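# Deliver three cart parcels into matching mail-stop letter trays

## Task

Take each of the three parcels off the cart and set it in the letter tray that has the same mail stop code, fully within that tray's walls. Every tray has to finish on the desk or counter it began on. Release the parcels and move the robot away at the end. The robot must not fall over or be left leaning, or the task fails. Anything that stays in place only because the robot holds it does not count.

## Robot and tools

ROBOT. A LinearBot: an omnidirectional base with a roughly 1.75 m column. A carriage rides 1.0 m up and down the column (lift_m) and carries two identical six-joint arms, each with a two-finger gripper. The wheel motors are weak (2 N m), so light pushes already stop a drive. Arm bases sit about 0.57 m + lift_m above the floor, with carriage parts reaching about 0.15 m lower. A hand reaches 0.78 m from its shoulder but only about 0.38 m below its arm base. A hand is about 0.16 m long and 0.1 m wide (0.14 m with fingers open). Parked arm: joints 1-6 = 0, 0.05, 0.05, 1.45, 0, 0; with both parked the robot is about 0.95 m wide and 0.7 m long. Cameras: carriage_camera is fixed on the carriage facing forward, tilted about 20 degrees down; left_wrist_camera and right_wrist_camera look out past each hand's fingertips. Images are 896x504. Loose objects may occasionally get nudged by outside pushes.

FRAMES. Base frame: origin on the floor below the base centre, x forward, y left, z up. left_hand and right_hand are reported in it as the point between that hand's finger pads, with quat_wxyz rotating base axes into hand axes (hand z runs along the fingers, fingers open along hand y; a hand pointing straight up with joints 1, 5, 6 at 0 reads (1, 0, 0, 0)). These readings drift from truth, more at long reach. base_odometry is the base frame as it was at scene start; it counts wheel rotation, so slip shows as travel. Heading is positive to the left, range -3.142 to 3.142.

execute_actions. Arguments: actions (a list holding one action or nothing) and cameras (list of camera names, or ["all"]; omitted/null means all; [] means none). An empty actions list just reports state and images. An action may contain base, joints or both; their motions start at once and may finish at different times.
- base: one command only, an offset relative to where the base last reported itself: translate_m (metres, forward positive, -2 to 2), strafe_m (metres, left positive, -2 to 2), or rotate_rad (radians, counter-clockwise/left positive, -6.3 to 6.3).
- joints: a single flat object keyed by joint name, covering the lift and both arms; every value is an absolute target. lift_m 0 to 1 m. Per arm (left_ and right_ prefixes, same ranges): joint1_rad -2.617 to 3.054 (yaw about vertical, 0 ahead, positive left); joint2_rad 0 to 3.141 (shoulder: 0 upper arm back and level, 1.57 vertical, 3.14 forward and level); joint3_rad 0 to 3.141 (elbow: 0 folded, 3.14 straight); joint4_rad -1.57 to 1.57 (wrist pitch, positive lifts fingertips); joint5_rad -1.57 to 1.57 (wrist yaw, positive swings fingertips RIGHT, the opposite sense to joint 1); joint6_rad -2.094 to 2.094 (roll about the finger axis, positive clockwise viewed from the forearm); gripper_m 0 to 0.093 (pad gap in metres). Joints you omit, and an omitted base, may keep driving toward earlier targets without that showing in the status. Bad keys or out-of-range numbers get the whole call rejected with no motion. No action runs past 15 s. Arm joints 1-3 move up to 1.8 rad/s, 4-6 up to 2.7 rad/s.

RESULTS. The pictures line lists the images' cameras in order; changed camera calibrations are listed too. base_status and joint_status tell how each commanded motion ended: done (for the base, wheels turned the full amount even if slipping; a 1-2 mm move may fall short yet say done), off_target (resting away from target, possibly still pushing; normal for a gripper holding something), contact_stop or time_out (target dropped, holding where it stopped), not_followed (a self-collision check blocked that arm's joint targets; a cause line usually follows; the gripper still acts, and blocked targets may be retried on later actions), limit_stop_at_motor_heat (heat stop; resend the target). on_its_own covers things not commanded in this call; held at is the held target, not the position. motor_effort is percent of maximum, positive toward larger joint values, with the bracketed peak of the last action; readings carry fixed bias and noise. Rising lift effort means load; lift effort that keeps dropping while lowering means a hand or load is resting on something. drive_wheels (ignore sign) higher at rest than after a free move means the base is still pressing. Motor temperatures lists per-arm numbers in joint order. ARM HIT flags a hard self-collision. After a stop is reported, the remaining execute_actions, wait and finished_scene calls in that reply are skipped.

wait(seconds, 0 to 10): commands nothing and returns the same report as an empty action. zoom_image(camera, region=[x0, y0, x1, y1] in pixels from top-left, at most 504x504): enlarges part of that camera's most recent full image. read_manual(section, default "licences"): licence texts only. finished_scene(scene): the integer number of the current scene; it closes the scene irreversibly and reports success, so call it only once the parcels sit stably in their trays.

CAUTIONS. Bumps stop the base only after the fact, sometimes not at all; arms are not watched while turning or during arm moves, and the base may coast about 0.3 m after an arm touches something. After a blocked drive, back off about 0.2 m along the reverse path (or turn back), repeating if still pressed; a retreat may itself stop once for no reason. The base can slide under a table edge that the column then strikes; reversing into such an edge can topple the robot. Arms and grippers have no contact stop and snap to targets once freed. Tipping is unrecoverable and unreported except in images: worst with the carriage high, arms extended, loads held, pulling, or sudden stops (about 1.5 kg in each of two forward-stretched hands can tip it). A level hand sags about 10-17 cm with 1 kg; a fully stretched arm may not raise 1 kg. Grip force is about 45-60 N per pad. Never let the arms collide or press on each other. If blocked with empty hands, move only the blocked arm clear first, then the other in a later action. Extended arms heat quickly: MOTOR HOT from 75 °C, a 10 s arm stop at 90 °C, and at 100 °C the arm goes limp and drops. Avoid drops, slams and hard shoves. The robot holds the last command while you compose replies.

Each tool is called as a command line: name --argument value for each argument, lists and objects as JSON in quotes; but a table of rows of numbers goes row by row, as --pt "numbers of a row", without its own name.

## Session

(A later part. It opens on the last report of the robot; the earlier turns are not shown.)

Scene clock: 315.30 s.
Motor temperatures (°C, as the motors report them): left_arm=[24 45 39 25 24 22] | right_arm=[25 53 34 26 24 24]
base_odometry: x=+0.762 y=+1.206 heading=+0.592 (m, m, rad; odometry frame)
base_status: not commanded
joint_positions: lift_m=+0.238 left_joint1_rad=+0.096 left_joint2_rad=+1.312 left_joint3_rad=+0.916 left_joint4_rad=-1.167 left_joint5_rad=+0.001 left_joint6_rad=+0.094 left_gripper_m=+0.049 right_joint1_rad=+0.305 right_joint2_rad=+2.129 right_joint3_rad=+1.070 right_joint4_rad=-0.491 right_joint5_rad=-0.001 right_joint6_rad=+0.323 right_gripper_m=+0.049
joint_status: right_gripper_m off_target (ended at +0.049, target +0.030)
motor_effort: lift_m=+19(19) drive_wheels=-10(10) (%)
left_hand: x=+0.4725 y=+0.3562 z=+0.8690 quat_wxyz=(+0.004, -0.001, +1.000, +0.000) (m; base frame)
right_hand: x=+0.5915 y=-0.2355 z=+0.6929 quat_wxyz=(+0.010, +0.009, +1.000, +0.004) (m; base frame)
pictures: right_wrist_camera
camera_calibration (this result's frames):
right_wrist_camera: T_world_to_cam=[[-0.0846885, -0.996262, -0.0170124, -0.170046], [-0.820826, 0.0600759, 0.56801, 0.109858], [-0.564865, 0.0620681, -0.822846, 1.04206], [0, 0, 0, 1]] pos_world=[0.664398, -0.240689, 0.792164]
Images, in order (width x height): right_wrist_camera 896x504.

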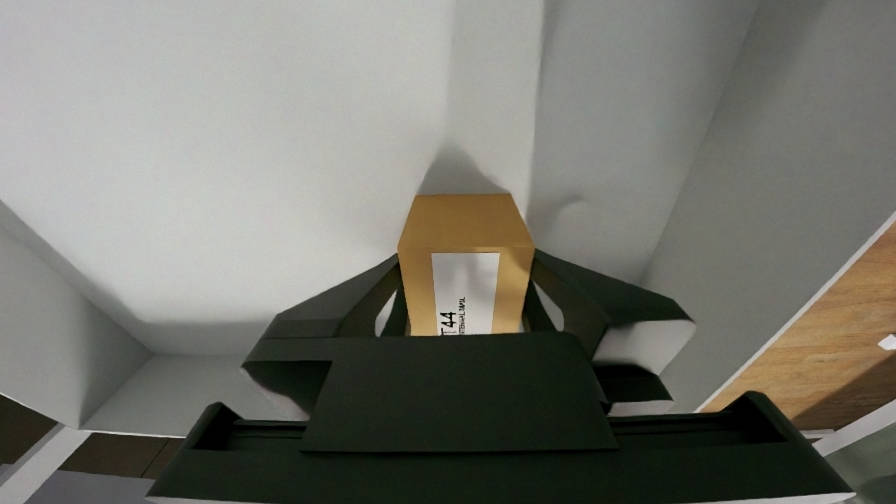

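execute_actions --actions '[{"joints":{"lift_m":0.40}}]' --cameras '[]'

execute_actions --actions '[{"base":{"rotate_rad":-1.57},"joints":{"right_joint1_rad":-0.1,"right_joint2_rad":1.3,"right_joint3_rad":0.9,"right_joint4_rad":-1.17,"right_joint6_rad":-0.1,"lift_m":0.45}}]' --cameras '["carriage_camera","right_wrist_camera"]'

Scene clock: 331.90 s.
Motor temperatures (°C, as the motors report them): left_arm=[24 43 39 24 24 22] | right_arm=[25 52 34 25 24 24]
base_odometry: x=+0.762 y=+1.206 heading=+0.592 (m, m, rad; odometry frame)
base_status: not commanded
joint_positions: lift_m=+0.400 left_joint1_rad=+0.096 left_joint2_rad=+1.312 left_joint3_rad=+0.916 left_joint4_rad=-1.167 left_joint5_rad=+0.001 left_joint6_rad=+0.094 left_gripper_m=+0.049 right_joint1_rad=+0.305 right_joint2_rad=+2.130 right_joint3_rad=+1.070 right_joint4_rad=-0.492 right_joint5_rad=-0.001 right_joint6_rad=+0.323 right_gripper_m=+0.049
joint_status: all done
motor_effort: lift_m=+19(23) drive_wheels=+6(6) (%)
left_hand: x=+0.4724 y=+0.3562 z=+1.0310 quat_wxyz=(+0.004, -0.001, +1.000, +0.000) (m; base frame)
right_hand: x=+0.5911 y=-0.2356 z=+0.8545 quat_wxyz=(+0.009, +0.009, +1.000, +0.003) (m; base frame)
pictures: none
No camera images: the call's "cameras" was empty. Leave "cameras" out to get every camera's image.

Scene clock: 335.00 s.
Motor temperatures (°C, as the motors report them): left_arm=[24 43 39 24 24 22] | right_arm=[25 51 34 25 24 24]
base_odometry: x=+0.762 y=+1.206 heading=-0.977 (m, m, rad; odometry frame)
base_status: done
joint_positions: lift_m=+0.450 left_joint1_rad=+0.096 left_joint2_rad=+1.311 left_joint3_rad=+0.916 left_joint4_rad=-1.162 left_joint5_rad=+0.001 left_joint6_rad=+0.094 left_gripper_m=+0.049 right_joint1_rad=-0.093 right_joint2_rad=+1.311 right_joint3_rad=+0.924 right_joint4_rad=-1.163 right_joint5_rad=+0.000 right_joint6_rad=-0.093 right_gripper_m=+0.049
joint_status: all done
motor_effort: lift_m=+20(24) drive_wheels=+16(49) (%)
left_hand: x=+0.4736 y=+0.3565 z=+1.0812 quat_wxyz=(+0.007, -0.001, +1.000, +0.000) (m; base frame)
right_hand: x=+0.4758 y=-0.3563 z=+1.0832 quat_wxyz=(+0.010, +0.000, +1.000, -0.001) (m; base frame)
pictures: carriage_camera, right_wrist_camera
camera_calibration (this result's frames):
carriage_camera: T_world_to_cam=[[0.0469037, -0.998752, 0.0171844, -0.0311741], [-0.347921, -0.0324605, -0.936962, 1.38316], [0.93635, 0.0379681, -0.349009, 0.313497], [0, 0, 0, 1]] pos_world=[0.189148, 0.00185981, 1.40591]
right_wrist_camera: T_world_to_cam=[[-0.0672857, -0.997703, -0.00780459, -0.3123], [-0.822221, 0.0510166, 0.566878, -0.200871], [-0.565178, 0.0445599, -0.823765, 1.30025], [0, 0, 0, 1]] pos_world=[0.548696, -0.359273, 1.18253]
Images, in order (width x height): carriage_camera 896x504, right_wrist_camera 896x504.

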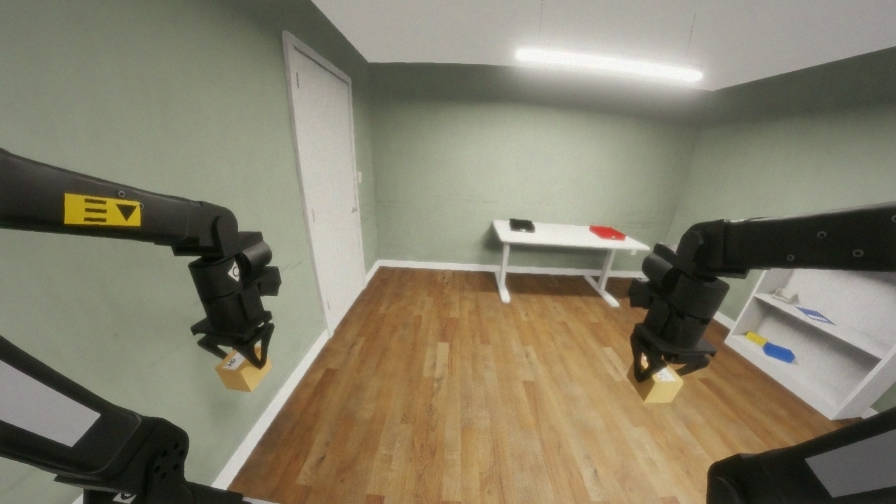

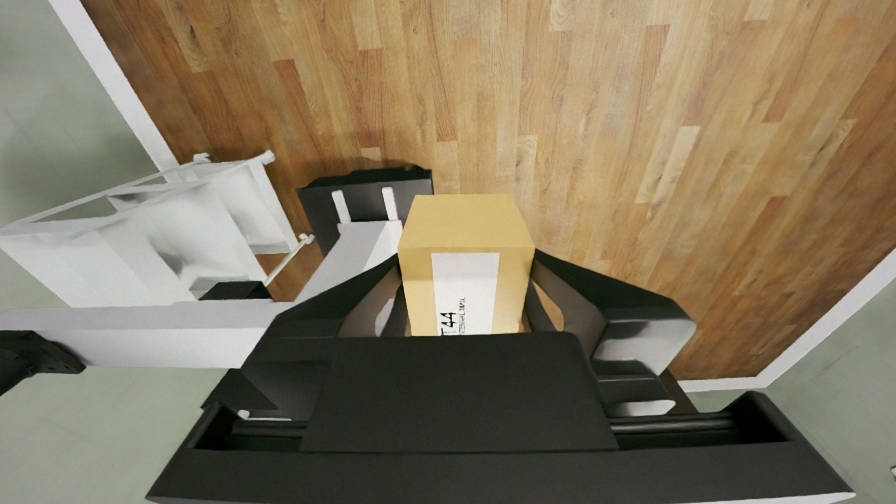

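execute_actions --actions '[{"base":{"strafe_m":-1.14}}]' --cameras '[]'

execute_actions --actions '[{"base":{"translate_m":1.7},"joints":{"lift_m":0.35}}]' --cameras '["carriage_camera"]'

Scene clock: 361.37 s.
Motor temperatures (°C, as the motors report them): left_arm=[24 41 39 24 24 22] | right_arm=[25 46 34 25 24 24]
base_odometry: x=-0.184 y=+0.570 heading=-0.978 (m, m, rad; odometry frame)
base_status: done
joint_positions: lift_m=+0.450 left_joint1_rad=+0.096 left_joint2_rad=+1.311 left_joint3_rad=+0.916 left_joint4_rad=-1.163 left_joint5_rad=+0.001 left_joint6_rad=+0.094 left_gripper_m=+0.049 right_joint1_rad=-0.093 right_joint2_rad=+1.311 right_joint3_rad=+0.924 right_joint4_rad=-1.164 right_joint5_rad=+0.000 right_joint6_rad=-0.093 right_gripper_m=+0.049
joint_status: not commanded
motor_effort: lift_m=+20(20) drive_wheels=-13(45) (%)
left_hand: x=+0.4735 y=+0.3565 z=+1.0812 quat_wxyz=(+0.006, -0.001, +1.000, +0.000) (m; base frame)
right_hand: x=+0.4756 y=-0.3563 z=+1.0832 quat_wxyz=(+0.010, +0.000, +1.000, -0.001) (m; base frame)
pictures: none
No camera images: the call's "cameras" was empty. Leave "cameras" out to get every camera's image.

Scene clock: 367.07 s.
Motor temperatures (°C, as the motors report them): left_arm=[24 40 39 24 24 22] | right_arm=[25 45 34 25 24 24]
base_odometry: x=+0.764 y=-0.841 heading=-0.979 (m, m, rad; odometry frame)
base_status: done
joint_positions: lift_m=+0.350 left_joint1_rad=+0.096 left_joint2_rad=+1.311 left_joint3_rad=+0.916 left_joint4_rad=-1.169 left_joint5_rad=+0.001 left_joint6_rad=+0.094 left_gripper_m=+0.049 right_joint1_rad=-0.093 right_joint2_rad=+1.307 right_joint3_rad=+0.913 right_joint4_rad=-1.169 right_joint5_rad=+0.000 right_joint6_rad=-0.093 right_gripper_m=+0.049
joint_status: all done
motor_effort: lift_m=+19(19) drive_wheels=-12(41) (%)
left_hand: x=+0.4721 y=+0.3563 z=+0.9812 quat_wxyz=(+0.003, -0.001, +1.000, +0.000) (m; base frame)
right_hand: x=+0.4714 y=-0.3559 z=+0.9813 quat_wxyz=(+0.004, +0.000, +1.000, +0.000) (m; base frame)
pictures: carriage_camera
camera_calibration (this result's frames):
carriage_camera: T_world_to_cam=[[0.0469037, -0.998752, 0.0171844, -0.0294559], [-0.347921, -0.0324605, -0.936962, 1.28947], [0.93635, 0.0379681, -0.349009, 0.278602], [0, 0, 0, 1]] pos_world=[0.189148, 0.00185981, 1.30593]
Images, in order (width x height): carriage_camera 896x504.

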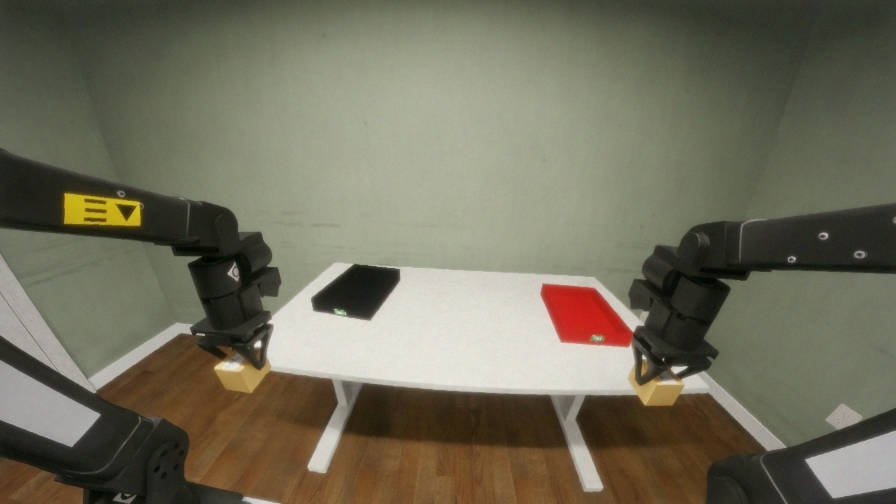

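zoom_image --camera "carriage_camera" --region '[300, 255, 420, 325]'

zoom_image --camera "carriage_camera" --region '[530, 280, 650, 350]'

Region (300, 255, 420, 325) of carriage_camera's 896x504 image, scaled by 4.200, with more detail than that image has; it fills the top 294 rows of this view, and the rest is white.

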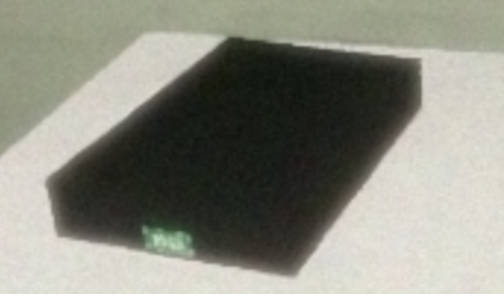

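Region (530, 280, 650, 350) of carriage_camera's 896x504 image, scaled by 4.200, with more detail than that image has; it fills the top 294 rows of this view, and the rest is white.

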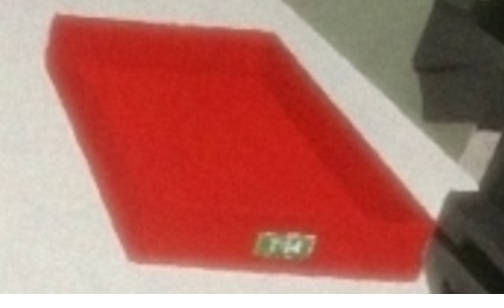

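zoom_image --camera "carriage_camera" --region '[582, 328, 614, 348]'

zoom_image --camera "carriage_camera" --region '[324, 303, 356, 323]'

Region (582, 328, 614, 348) of carriage_camera's 896x504 image, scaled by 15.750, with more detail than that image has; it fills the top 315 rows of this view, and the rest is white.

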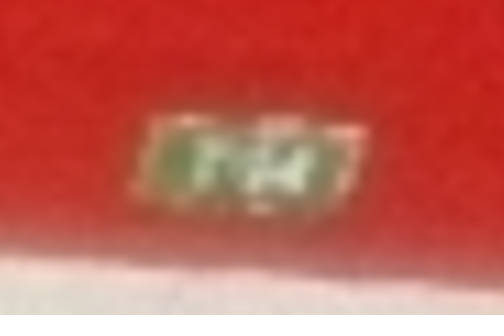

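Region (324, 303, 356, 323) of carriage_camera's 896x504 image, scaled by 15.750, with more detail than that image has; it fills the top 315 rows of this view, and the rest is white.

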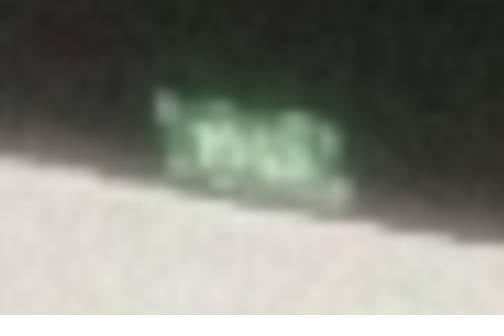

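execute_actions --actions '[{"joints":{"left_joint4_rad":-0.3,"left_joint1_rad":0.2,"right_joint4_rad":-0.4,"right_joint1_rad":-0.3}}]' --cameras '["left_wrist_camera","right_wrist_camera"]'

Scene clock: 430.63 s.
Motor temperatures (°C, as the motors report them): left_arm=[24 38 38 24 24 22] | right_arm=[25 40 35 25 24 24]
base_odometry: x=+0.764 y=-0.841 heading=-0.979 (m, m, rad; odometry frame)
base_status: not commanded
joint_positions: lift_m=+0.350 left_joint1_rad=+0.197 left_joint2_rad=+1.311 left_joint3_rad=+0.916 left_joint4_rad=-0.299 left_joint5_rad=+0.001 left_joint6_rad=+0.094 left_gripper_m=+0.049 right_joint1_rad=-0.294 right_joint2_rad=+1.307 right_joint3_rad=+0.913 right_joint4_rad=-0.407 right_joint5_rad=+0.000 right_joint6_rad=-0.094 right_gripper_m=+0.049
joint_status: all done
motor_effort: lift_m=+19(19) drive_wheels=-11(11) (%)
left_hand: x=+0.6527 y=+0.4134 z=+1.0696 quat_wxyz=(+0.420, -0.047, +0.904, +0.061) (m; base frame)
right_hand: x=+0.6255 y=-0.4446 z=+1.0506 quat_wxyz=(+0.369, +0.093, +0.922, -0.072) (m; base frame)
pictures: left_wrist_camera, right_wrist_camera
camera_calibration (this result's frames):
left_wrist_camera: T_world_to_cam=[[0.103029, -0.991267, -0.0823146, 0.432636], [-0.973101, -0.083305, -0.214789, 0.903137], [0.206056, 0.10223, -0.973185, 0.991044], [0, 0, 0, 1]] pos_world=[0.630059, 0.402779, 1.19407]
right_wrist_camera: T_world_to_cam=[[-0.265866, -0.963935, 0.0120349, -0.272232], [-0.954129, 0.261338, -0.146084, 0.870282], [0.13767, -0.0503216, -0.989199, 1.05392], [0, 0, 0, 1]] pos_world=[0.612891, -0.436817, 1.17295]
Images, in order (width x height): left_wrist_camera 896x504, right_wrist_camera 896x504.

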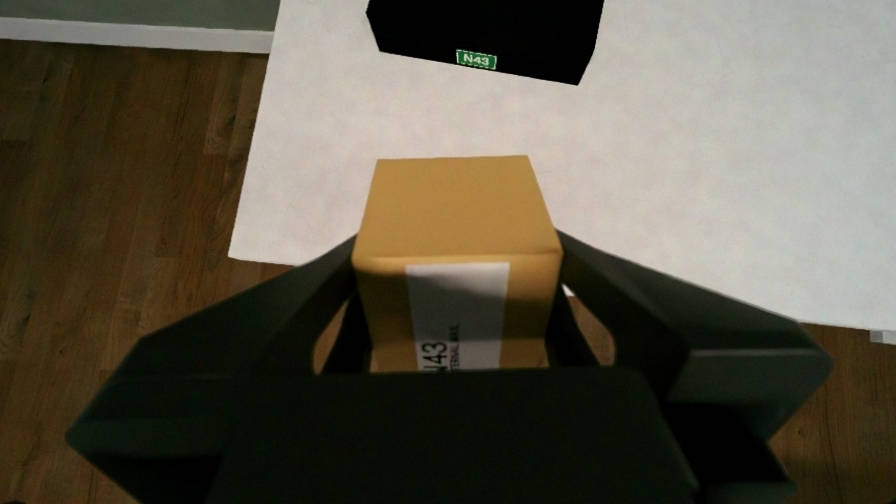

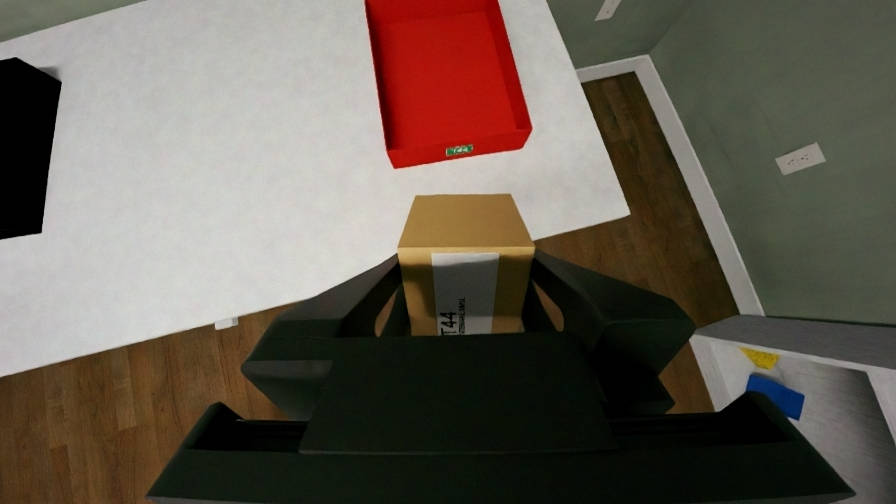

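execute_actions --actions '[{"base":{"translate_m":0.45},"joints":{"lift_m":0.5,"left_joint1_rad":0.26,"left_joint2_rad":2.665,"left_joint3_rad":1.68,"left_joint4_rad":-0.585,"left_joint6_rad":0.41,"right_joint1_rad":-0.61,"right_joint2_rad":2.513,"right_joint3_rad":1.322,"right_joint4_rad":-0.38,"right_joint6_rad":-0.51}}]'

Scene clock: 473.27 s.
Motor temperatures (°C, as the motors report them): left_arm=[24 41 40 29 24 22] | right_arm=[25 40 37 30 24 24]
base_odometry: x=+1.015 y=-1.215 heading=-0.980 (m, m, rad; odometry frame)
base_status: done
joint_positions: lift_m=+0.500 left_joint1_rad=+0.260 left_joint2_rad=+2.661 left_joint3_rad=+1.666 left_joint4_rad=-0.583 left_joint5_rad=+0.000 left_joint6_rad=+0.403 left_gripper_m=+0.049 right_joint1_rad=-0.613 right_joint2_rad=+2.512 right_joint3_rad=+1.334 right_joint4_rad=-0.383 right_joint5_rad=+0.000 right_joint6_rad=-0.503 right_gripper_m=+0.049
joint_status: all done
motor_effort: lift_m=+19(24) drive_wheels=-13(45) (%)
left_hand: x=+0.6910 y=+0.4490 z=+0.8641 quat_wxyz=(-0.004, +0.071, +0.997, -0.001) (m; base frame)
right_hand: x=+0.5849 y=-0.5585 z=+0.8672 quat_wxyz=(+0.004, +0.055, +0.998, -0.003) (m; base frame)
pictures: carriage_camera, left_wrist_camera, right_wrist_camera
camera_calibration (this result's frames):
carriage_camera: T_world_to_cam=[[0.0469037, -0.998752, 0.0171844, -0.0320338], [-0.347921, -0.0324605, -0.936962, 1.43003], [0.93635, 0.0379681, -0.349009, 0.330957], [0, 0, 0, 1]] pos_world=[0.189148, 0.00185981, 1.45594]
left_wrist_camera: T_world_to_cam=[[-0.170963, -0.985038, 0.0217169, 0.543677], [-0.775238, 0.148088, 0.614065, -0.0575931], [-0.608093, 0.0881465, -0.788957, 1.18919], [0, 0, 0, 1]] pos_world=[0.771441, 0.439248, 0.961781]
right_wrist_camera: T_world_to_cam=[[-0.176012, -0.984381, -0.00366821, -0.44091], [-0.804868, 0.141767, 0.576272, 0.0539295], [-0.566751, 0.104383, -0.81725, 1.22166], [0, 0, 0, 1]] pos_world=[0.658177, -0.569189, 0.965704]
Images, in order (width x height): carriage_camera 896x504, left_wrist_camera 896x504, right_wrist_camera 896x504.

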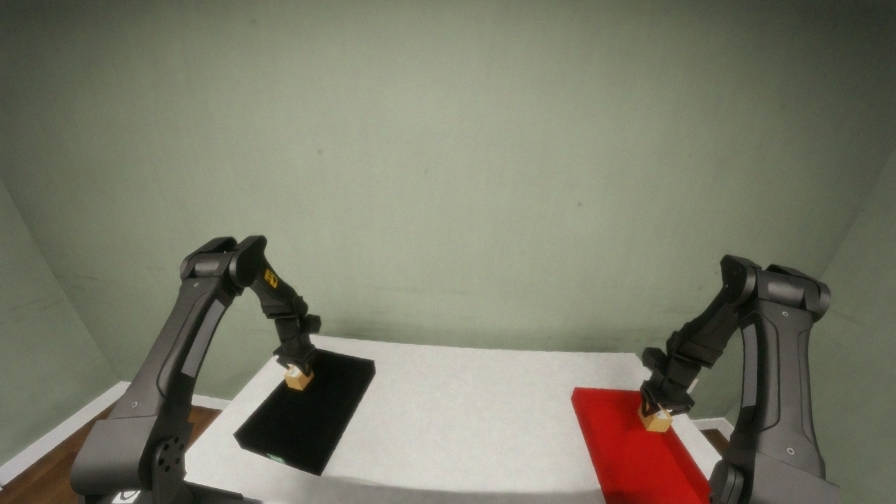

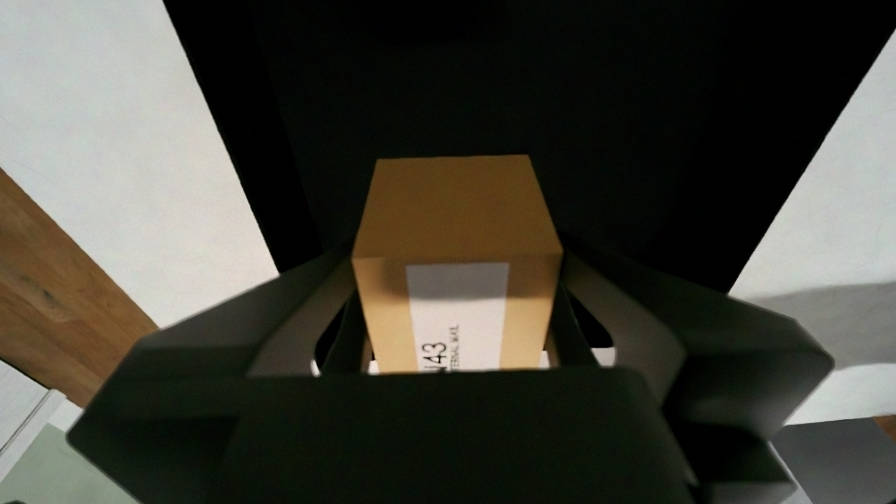

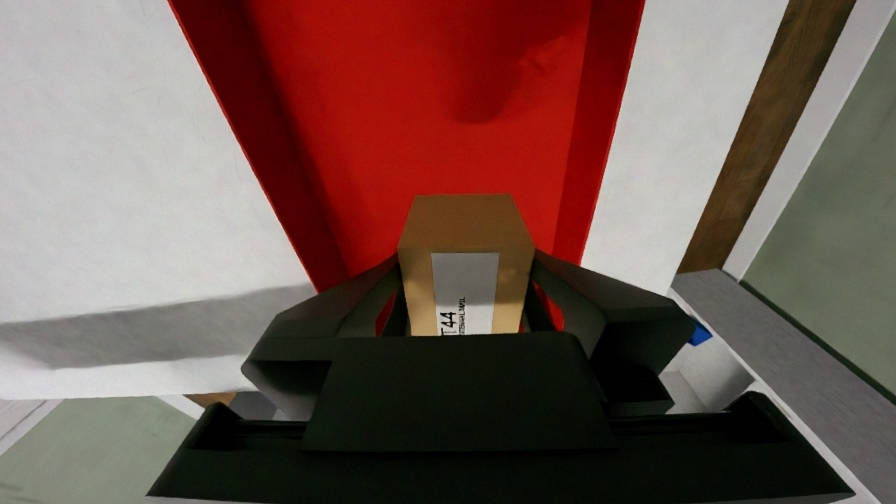

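execute_actions --actions '[{"joints":{"lift_m":0.41,"left_joint1_rad":0.19,"left_joint6_rad":0.34,"right_joint1_rad":-0.54,"right_joint6_rad":-0.44}}]' --cameras '["left_wrist_camera","right_wrist_camera"]'

Scene clock: 485.13 s.
Motor temperatures (°C, as the motors report them): left_arm=[24 48 40 27 24 22] | right_arm=[25 44 36 28 24 24]
base_odometry: x=+1.015 y=-1.215 heading=-0.980 (m, m, rad; odometry frame)
base_status: not commanded
joint_positions: lift_m=+0.410 left_joint1_rad=+0.181 left_joint2_rad=+2.659 left_joint3_rad=+1.666 left_joint4_rad=-0.582 left_joint5_rad=+0.000 left_joint6_rad=+0.345 left_gripper_m=+0.049 right_joint1_rad=-0.536 right_joint2_rad=+2.512 right_joint3_rad=+1.334 right_joint4_rad=-0.380 right_joint5_rad=+0.000 right_joint6_rad=-0.446 right_gripper_m=+0.049
joint_status: all done
motor_effort: lift_m=+19(20) drive_wheels=-9(13) (%)
left_hand: x=+0.6993 y=+0.4158 z=+0.7749 quat_wxyz=(-0.002, +0.082, +0.997, -0.001) (m; base frame)
right_hand: x=+0.6016 y=-0.5337 z=+0.7772 quat_wxyz=(+0.006, +0.045, +0.999, -0.003) (m; base frame)
pictures: left_wrist_camera, right_wrist_camera
camera_calibration (this result's frames):
left_wrist_camera: T_world_to_cam=[[-0.191279, -0.981329, 0.0201648, 0.528153], [-0.773809, 0.163405, 0.61198, 0.00282483], [-0.603848, 0.101455, -0.790616, 1.11958], [0, 0, 0, 1]] pos_world=[0.779266, 0.404243, 0.872779]
right_wrist_camera: T_world_to_cam=[[-0.156429, -0.987681, -0.00406068, -0.427196], [-0.809072, 0.125781, 0.574092, 0.111398], [-0.566509, 0.0930903, -0.818781, 1.14998], [0, 0, 0, 1]] pos_world=[0.674775, -0.542997, 0.875892]
Images, in order (width x height): left_wrist_camera 896x504, right_wrist_camera 896x504.

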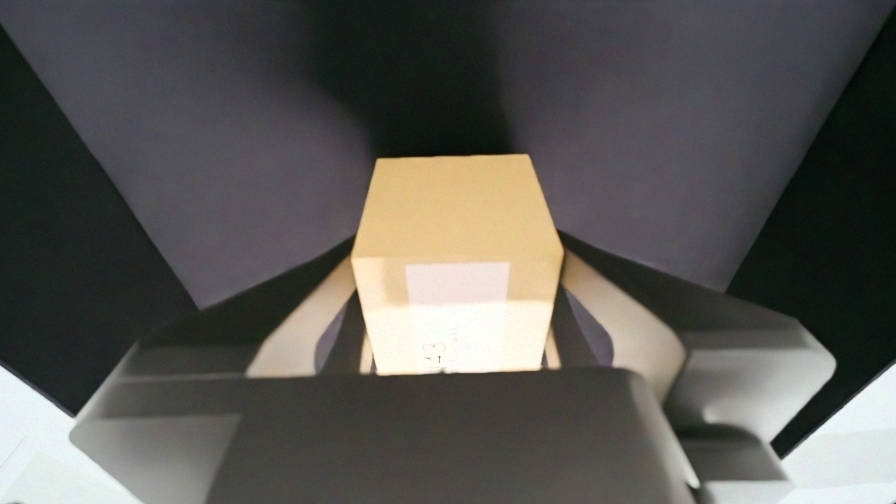

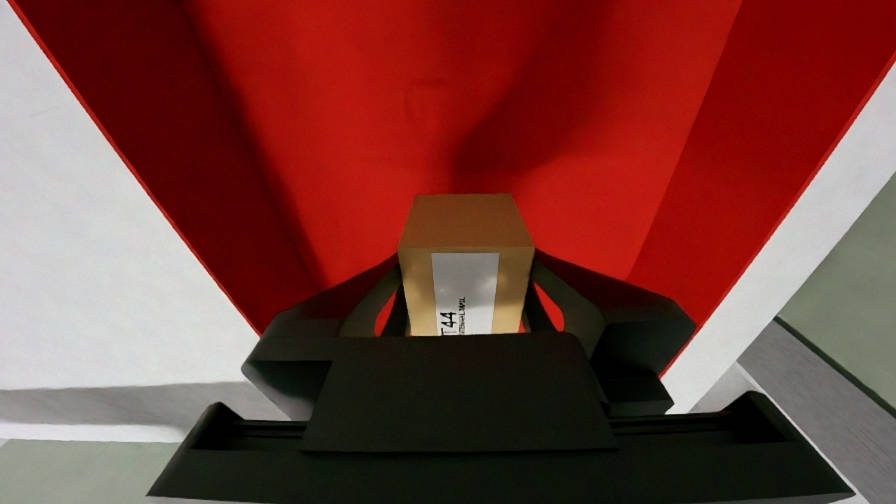

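execute_actions --actions '[{"joints":{"lift_m":0.405,"right_joint2_rad":2.578,"right_joint3_rad":1.342,"right_joint4_rad":-0.335}}]' --cameras '["left_wrist_camera","right_wrist_camera"]'

Scene clock: 496.93 s.
Motor temperatures (°C, as the motors report them): left_arm=[24 52 40 26 24 22] | right_arm=[25 47 35 28 24 24]
base_odometry: x=+1.015 y=-1.215 heading=-0.980 (m, m, rad; odometry frame)
base_status: not commanded
joint_positions: lift_m=+0.405 left_joint1_rad=+0.182 left_joint2_rad=+2.660 left_joint3_rad=+1.666 left_joint4_rad=-0.582 left_joint5_rad=+0.000 left_joint6_rad=+0.345 left_gripper_m=+0.049 right_joint1_rad=-0.536 right_joint2_rad=+2.563 right_joint3_rad=+1.334 right_joint4_rad=-0.332 right_joint5_rad=+0.000 right_joint6_rad=-0.445 right_gripper_m=+0.049
joint_status: all done
motor_effort: lift_m=+19(19) drive_wheels=-11(11) (%)
left_hand: x=+0.6990 y=+0.4161 z=+0.7697 quat_wxyz=(-0.003, +0.081, +0.997, -0.001) (m; base frame)
right_hand: x=+0.5982 y=-0.5318 z=+0.7536 quat_wxyz=(+0.004, +0.045, +0.999, -0.002) (m; base frame)
pictures: left_wrist_camera, right_wrist_camera
camera_calibration (this result's frames):
left_wrist_camera: T_world_to_cam=[[-0.190515, -0.981471, 0.0204434, 0.527796], [-0.773474, 0.162899, 0.612538, 0.00529929], [-0.604519, 0.100885, -0.790177, 1.11562], [0, 0, 0, 1]] pos_world=[0.779066, 0.404604, 0.867503]
right_wrist_camera: T_world_to_cam=[[-0.156826, -0.987613, -0.00511876, -0.42484], [-0.807024, 0.125159, 0.577102, 0.118161], [-0.569313, 0.0946357, -0.816656, 1.12941], [0, 0, 0, 1]] pos_world=[0.671722, -0.541249, 0.851976]
Images, in order (width x height): left_wrist_camera 896x504, right_wrist_camera 896x504.

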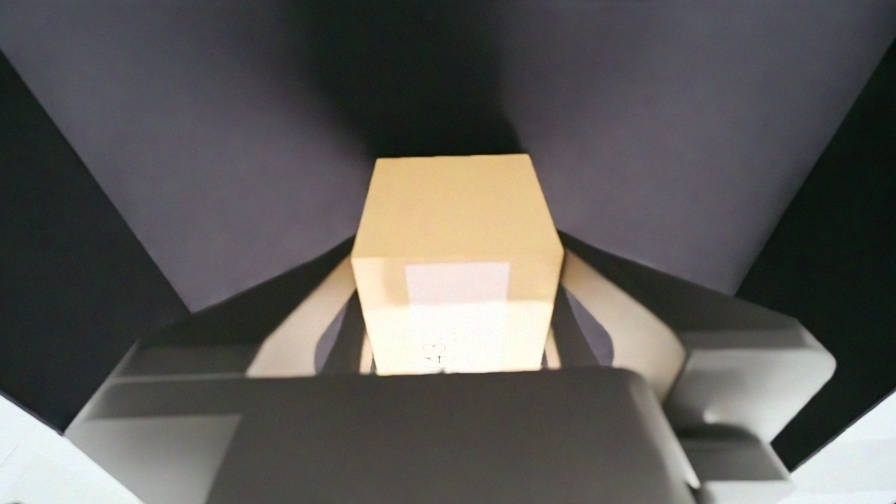

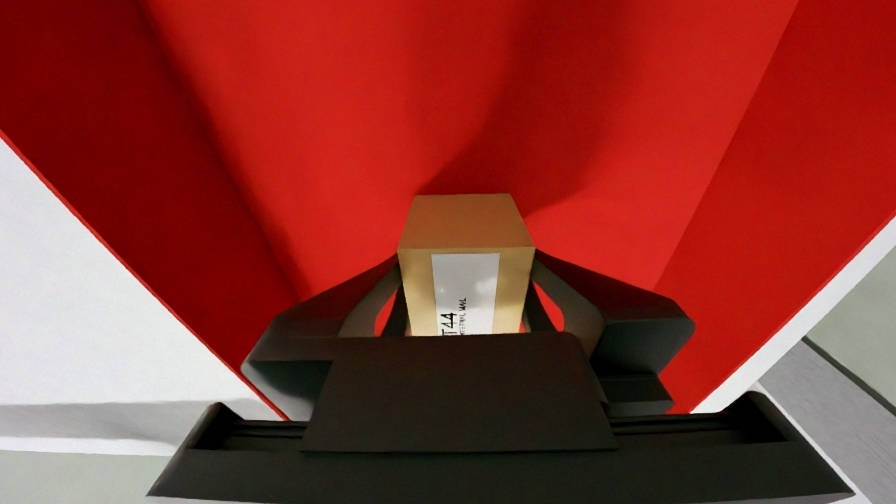

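Both within a few mm of the floor. Release.

execute_actions --actions '[{"joints":{"left_gripper_m":0.085,"right_gripper_m":0.085}}]' --cameras '[]'

execute_actions --actions '[{"joints":{"lift_m":0.53}}]' --cameras '["left_wrist_camera","right_wrist_camera"]'

Scene clock: 501.33 s.
Motor temperatures (°C, as the motors report them): left_arm=[24 54 40 26 24 22] | right_arm=[25 48 35 27 24 24]
base_odometry: x=+1.015 y=-1.215 heading=-0.980 (m, m, rad; odometry frame)
base_status: not commanded
joint_positions: lift_m=+0.405 left_joint1_rad=+0.182 left_joint2_rad=+2.660 left_joint3_rad=+1.666 left_joint4_rad=-0.582 left_joint5_rad=+0.000 left_joint6_rad=+0.345 left_gripper_m=+0.085 right_joint1_rad=-0.536 right_joint2_rad=+2.563 right_joint3_rad=+1.334 right_joint4_rad=-0.333 right_joint5_rad=+0.000 right_joint6_rad=-0.445 right_gripper_m=+0.085
joint_status: all done
motor_effort: lift_m=+19(19) drive_wheels=-9(9) (%)
left_hand: x=+0.6990 y=+0.4161 z=+0.7697 quat_wxyz=(-0.003, +0.081, +0.997, -0.001) (m; base frame)
right_hand: x=+0.5981 y=-0.5317 z=+0.7536 quat_wxyz=(+0.004, +0.045, +0.999, -0.002) (m; base frame)
pictures: none
No camera images: the call's "cameras" was empty. Leave "cameras" out to get every camera's image.

Scene clock: 502.37 s.
Motor temperatures (°C, as the motors report them): left_arm=[24 54 40 26 24 22] | right_arm=[25 48 35 27 24 24]
base_odometry: x=+1.015 y=-1.215 heading=-0.980 (m, m, rad; odometry frame)
base_status: not commanded
joint_positions: lift_m=+0.530 left_joint1_rad=+0.182 left_joint2_rad=+2.658 left_joint3_rad=+1.666 left_joint4_rad=-0.583 left_joint5_rad=+0.000 left_joint6_rad=+0.345 left_gripper_m=+0.085 right_joint1_rad=-0.536 right_joint2_rad=+2.573 right_joint3_rad=+1.334 right_joint4_rad=-0.333 right_joint5_rad=+0.000 right_joint6_rad=-0.445 right_gripper_m=+0.085
joint_status: all done
motor_effort: lift_m=+19(23) drive_wheels=+5(5) (%)
left_hand: x=+0.6995 y=+0.4162 z=+0.8954 quat_wxyz=(-0.002, +0.081, +0.997, +0.000) (m; base frame)
right_hand: x=+0.5954 y=-0.5302 z=+0.8751 quat_wxyz=(-0.001, +0.045, +0.999, +0.000) (m; base frame)
pictures: left_wrist_camera, right_wrist_camera
camera_calibration (this result's frames):
left_wrist_camera: T_world_to_cam=[[-0.190545, -0.981477, 0.0198862, 0.52592], [-0.774392, 0.16273, 0.611421, -0.0696607], [-0.603332, 0.101104, -0.791055, 1.21511], [0, 0, 0, 1]] pos_world=[0.779382, 0.404662, 0.993353]
right_wrist_camera: T_world_to_cam=[[-0.156888, -0.987576, -0.00892017, -0.41966], [-0.801878, 0.122105, 0.584878, 0.0341411], [-0.576522, 0.0989134, -0.811072, 1.2286], [0, 0, 0, 1]] pos_world=[0.669853, -0.54014, 0.972772]
Images, in order (width x height): left_wrist_camera 896x504, right_wrist_camera 896x504.

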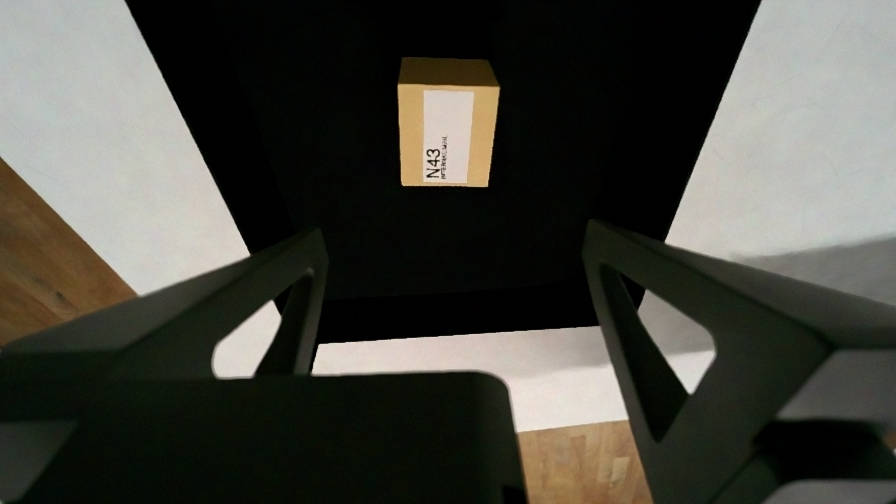

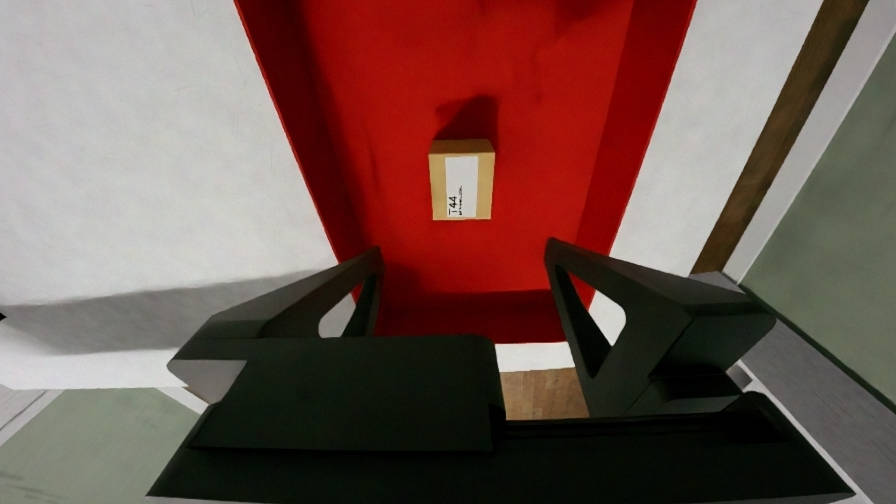

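execute_actions --actions '[{"base":{"translate_m":-0.4},"joints":{"left_joint1_rad":0.1,"left_joint2_rad":1.3,"left_joint3_rad":0.9,"left_joint4_rad":-1.0,"right_joint1_rad":-0.1,"right_joint2_rad":1.3,"right_joint3_rad":0.9,"right_joint4_rad":-1.0}}]' --cameras '["carriage_camera"]'

Scene clock: 509.00 s.
Motor temperatures (°C, as the motors report them): left_arm=[24 54 40 26 24 22] | right_arm=[25 48 34 27 24 24]
base_odometry: x=+0.792 y=-0.883 heading=-0.980 (m, m, rad; odometry frame)
base_status: done
joint_positions: lift_m=+0.530 left_joint1_rad=+0.094 left_joint2_rad=+1.309 left_joint3_rad=+0.929 left_joint4_rad=-0.997 left_joint5_rad=+0.001 left_joint6_rad=+0.345 left_gripper_m=+0.085 right_joint1_rad=-0.104 right_joint2_rad=+1.309 right_joint3_rad=+0.919 right_joint4_rad=-0.993 right_joint5_rad=-0.003 right_joint6_rad=-0.445 right_gripper_m=+0.085
joint_status: all done
motor_effort: lift_m=+19(19) drive_wheels=-7(51) (%)
left_hand: x=+0.5176 y=+0.3601 z=+1.1695 quat_wxyz=(+0.094, +0.125, +0.987, +0.021) (m; base frame)
right_hand: x=+0.5156 y=-0.3620 z=+1.1666 quat_wxyz=(+0.091, -0.169, +0.981, -0.024) (m; base frame)
pictures: carriage_camera
camera_calibration (this result's frames):
carriage_camera: T_world_to_cam=[[0.0469037, -0.998752, 0.0171844, -0.0325497], [-0.347921, -0.0324605, -0.936962, 1.45816], [0.93635, 0.0379681, -0.349009, 0.341436], [0, 0, 0, 1]] pos_world=[0.189148, 0.00185981, 1.48596]
Images, in order (width x height): carriage_camera 896x504.

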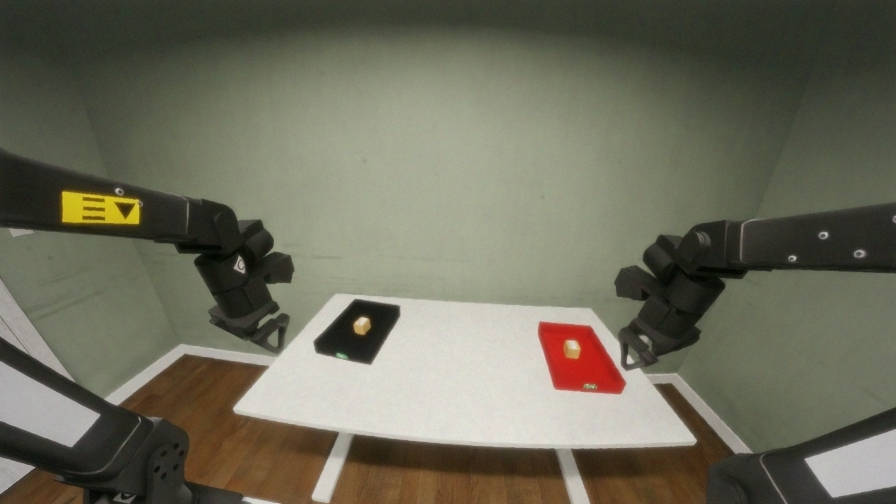

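finished_scene --scene 2

The scene is finished: the task was done.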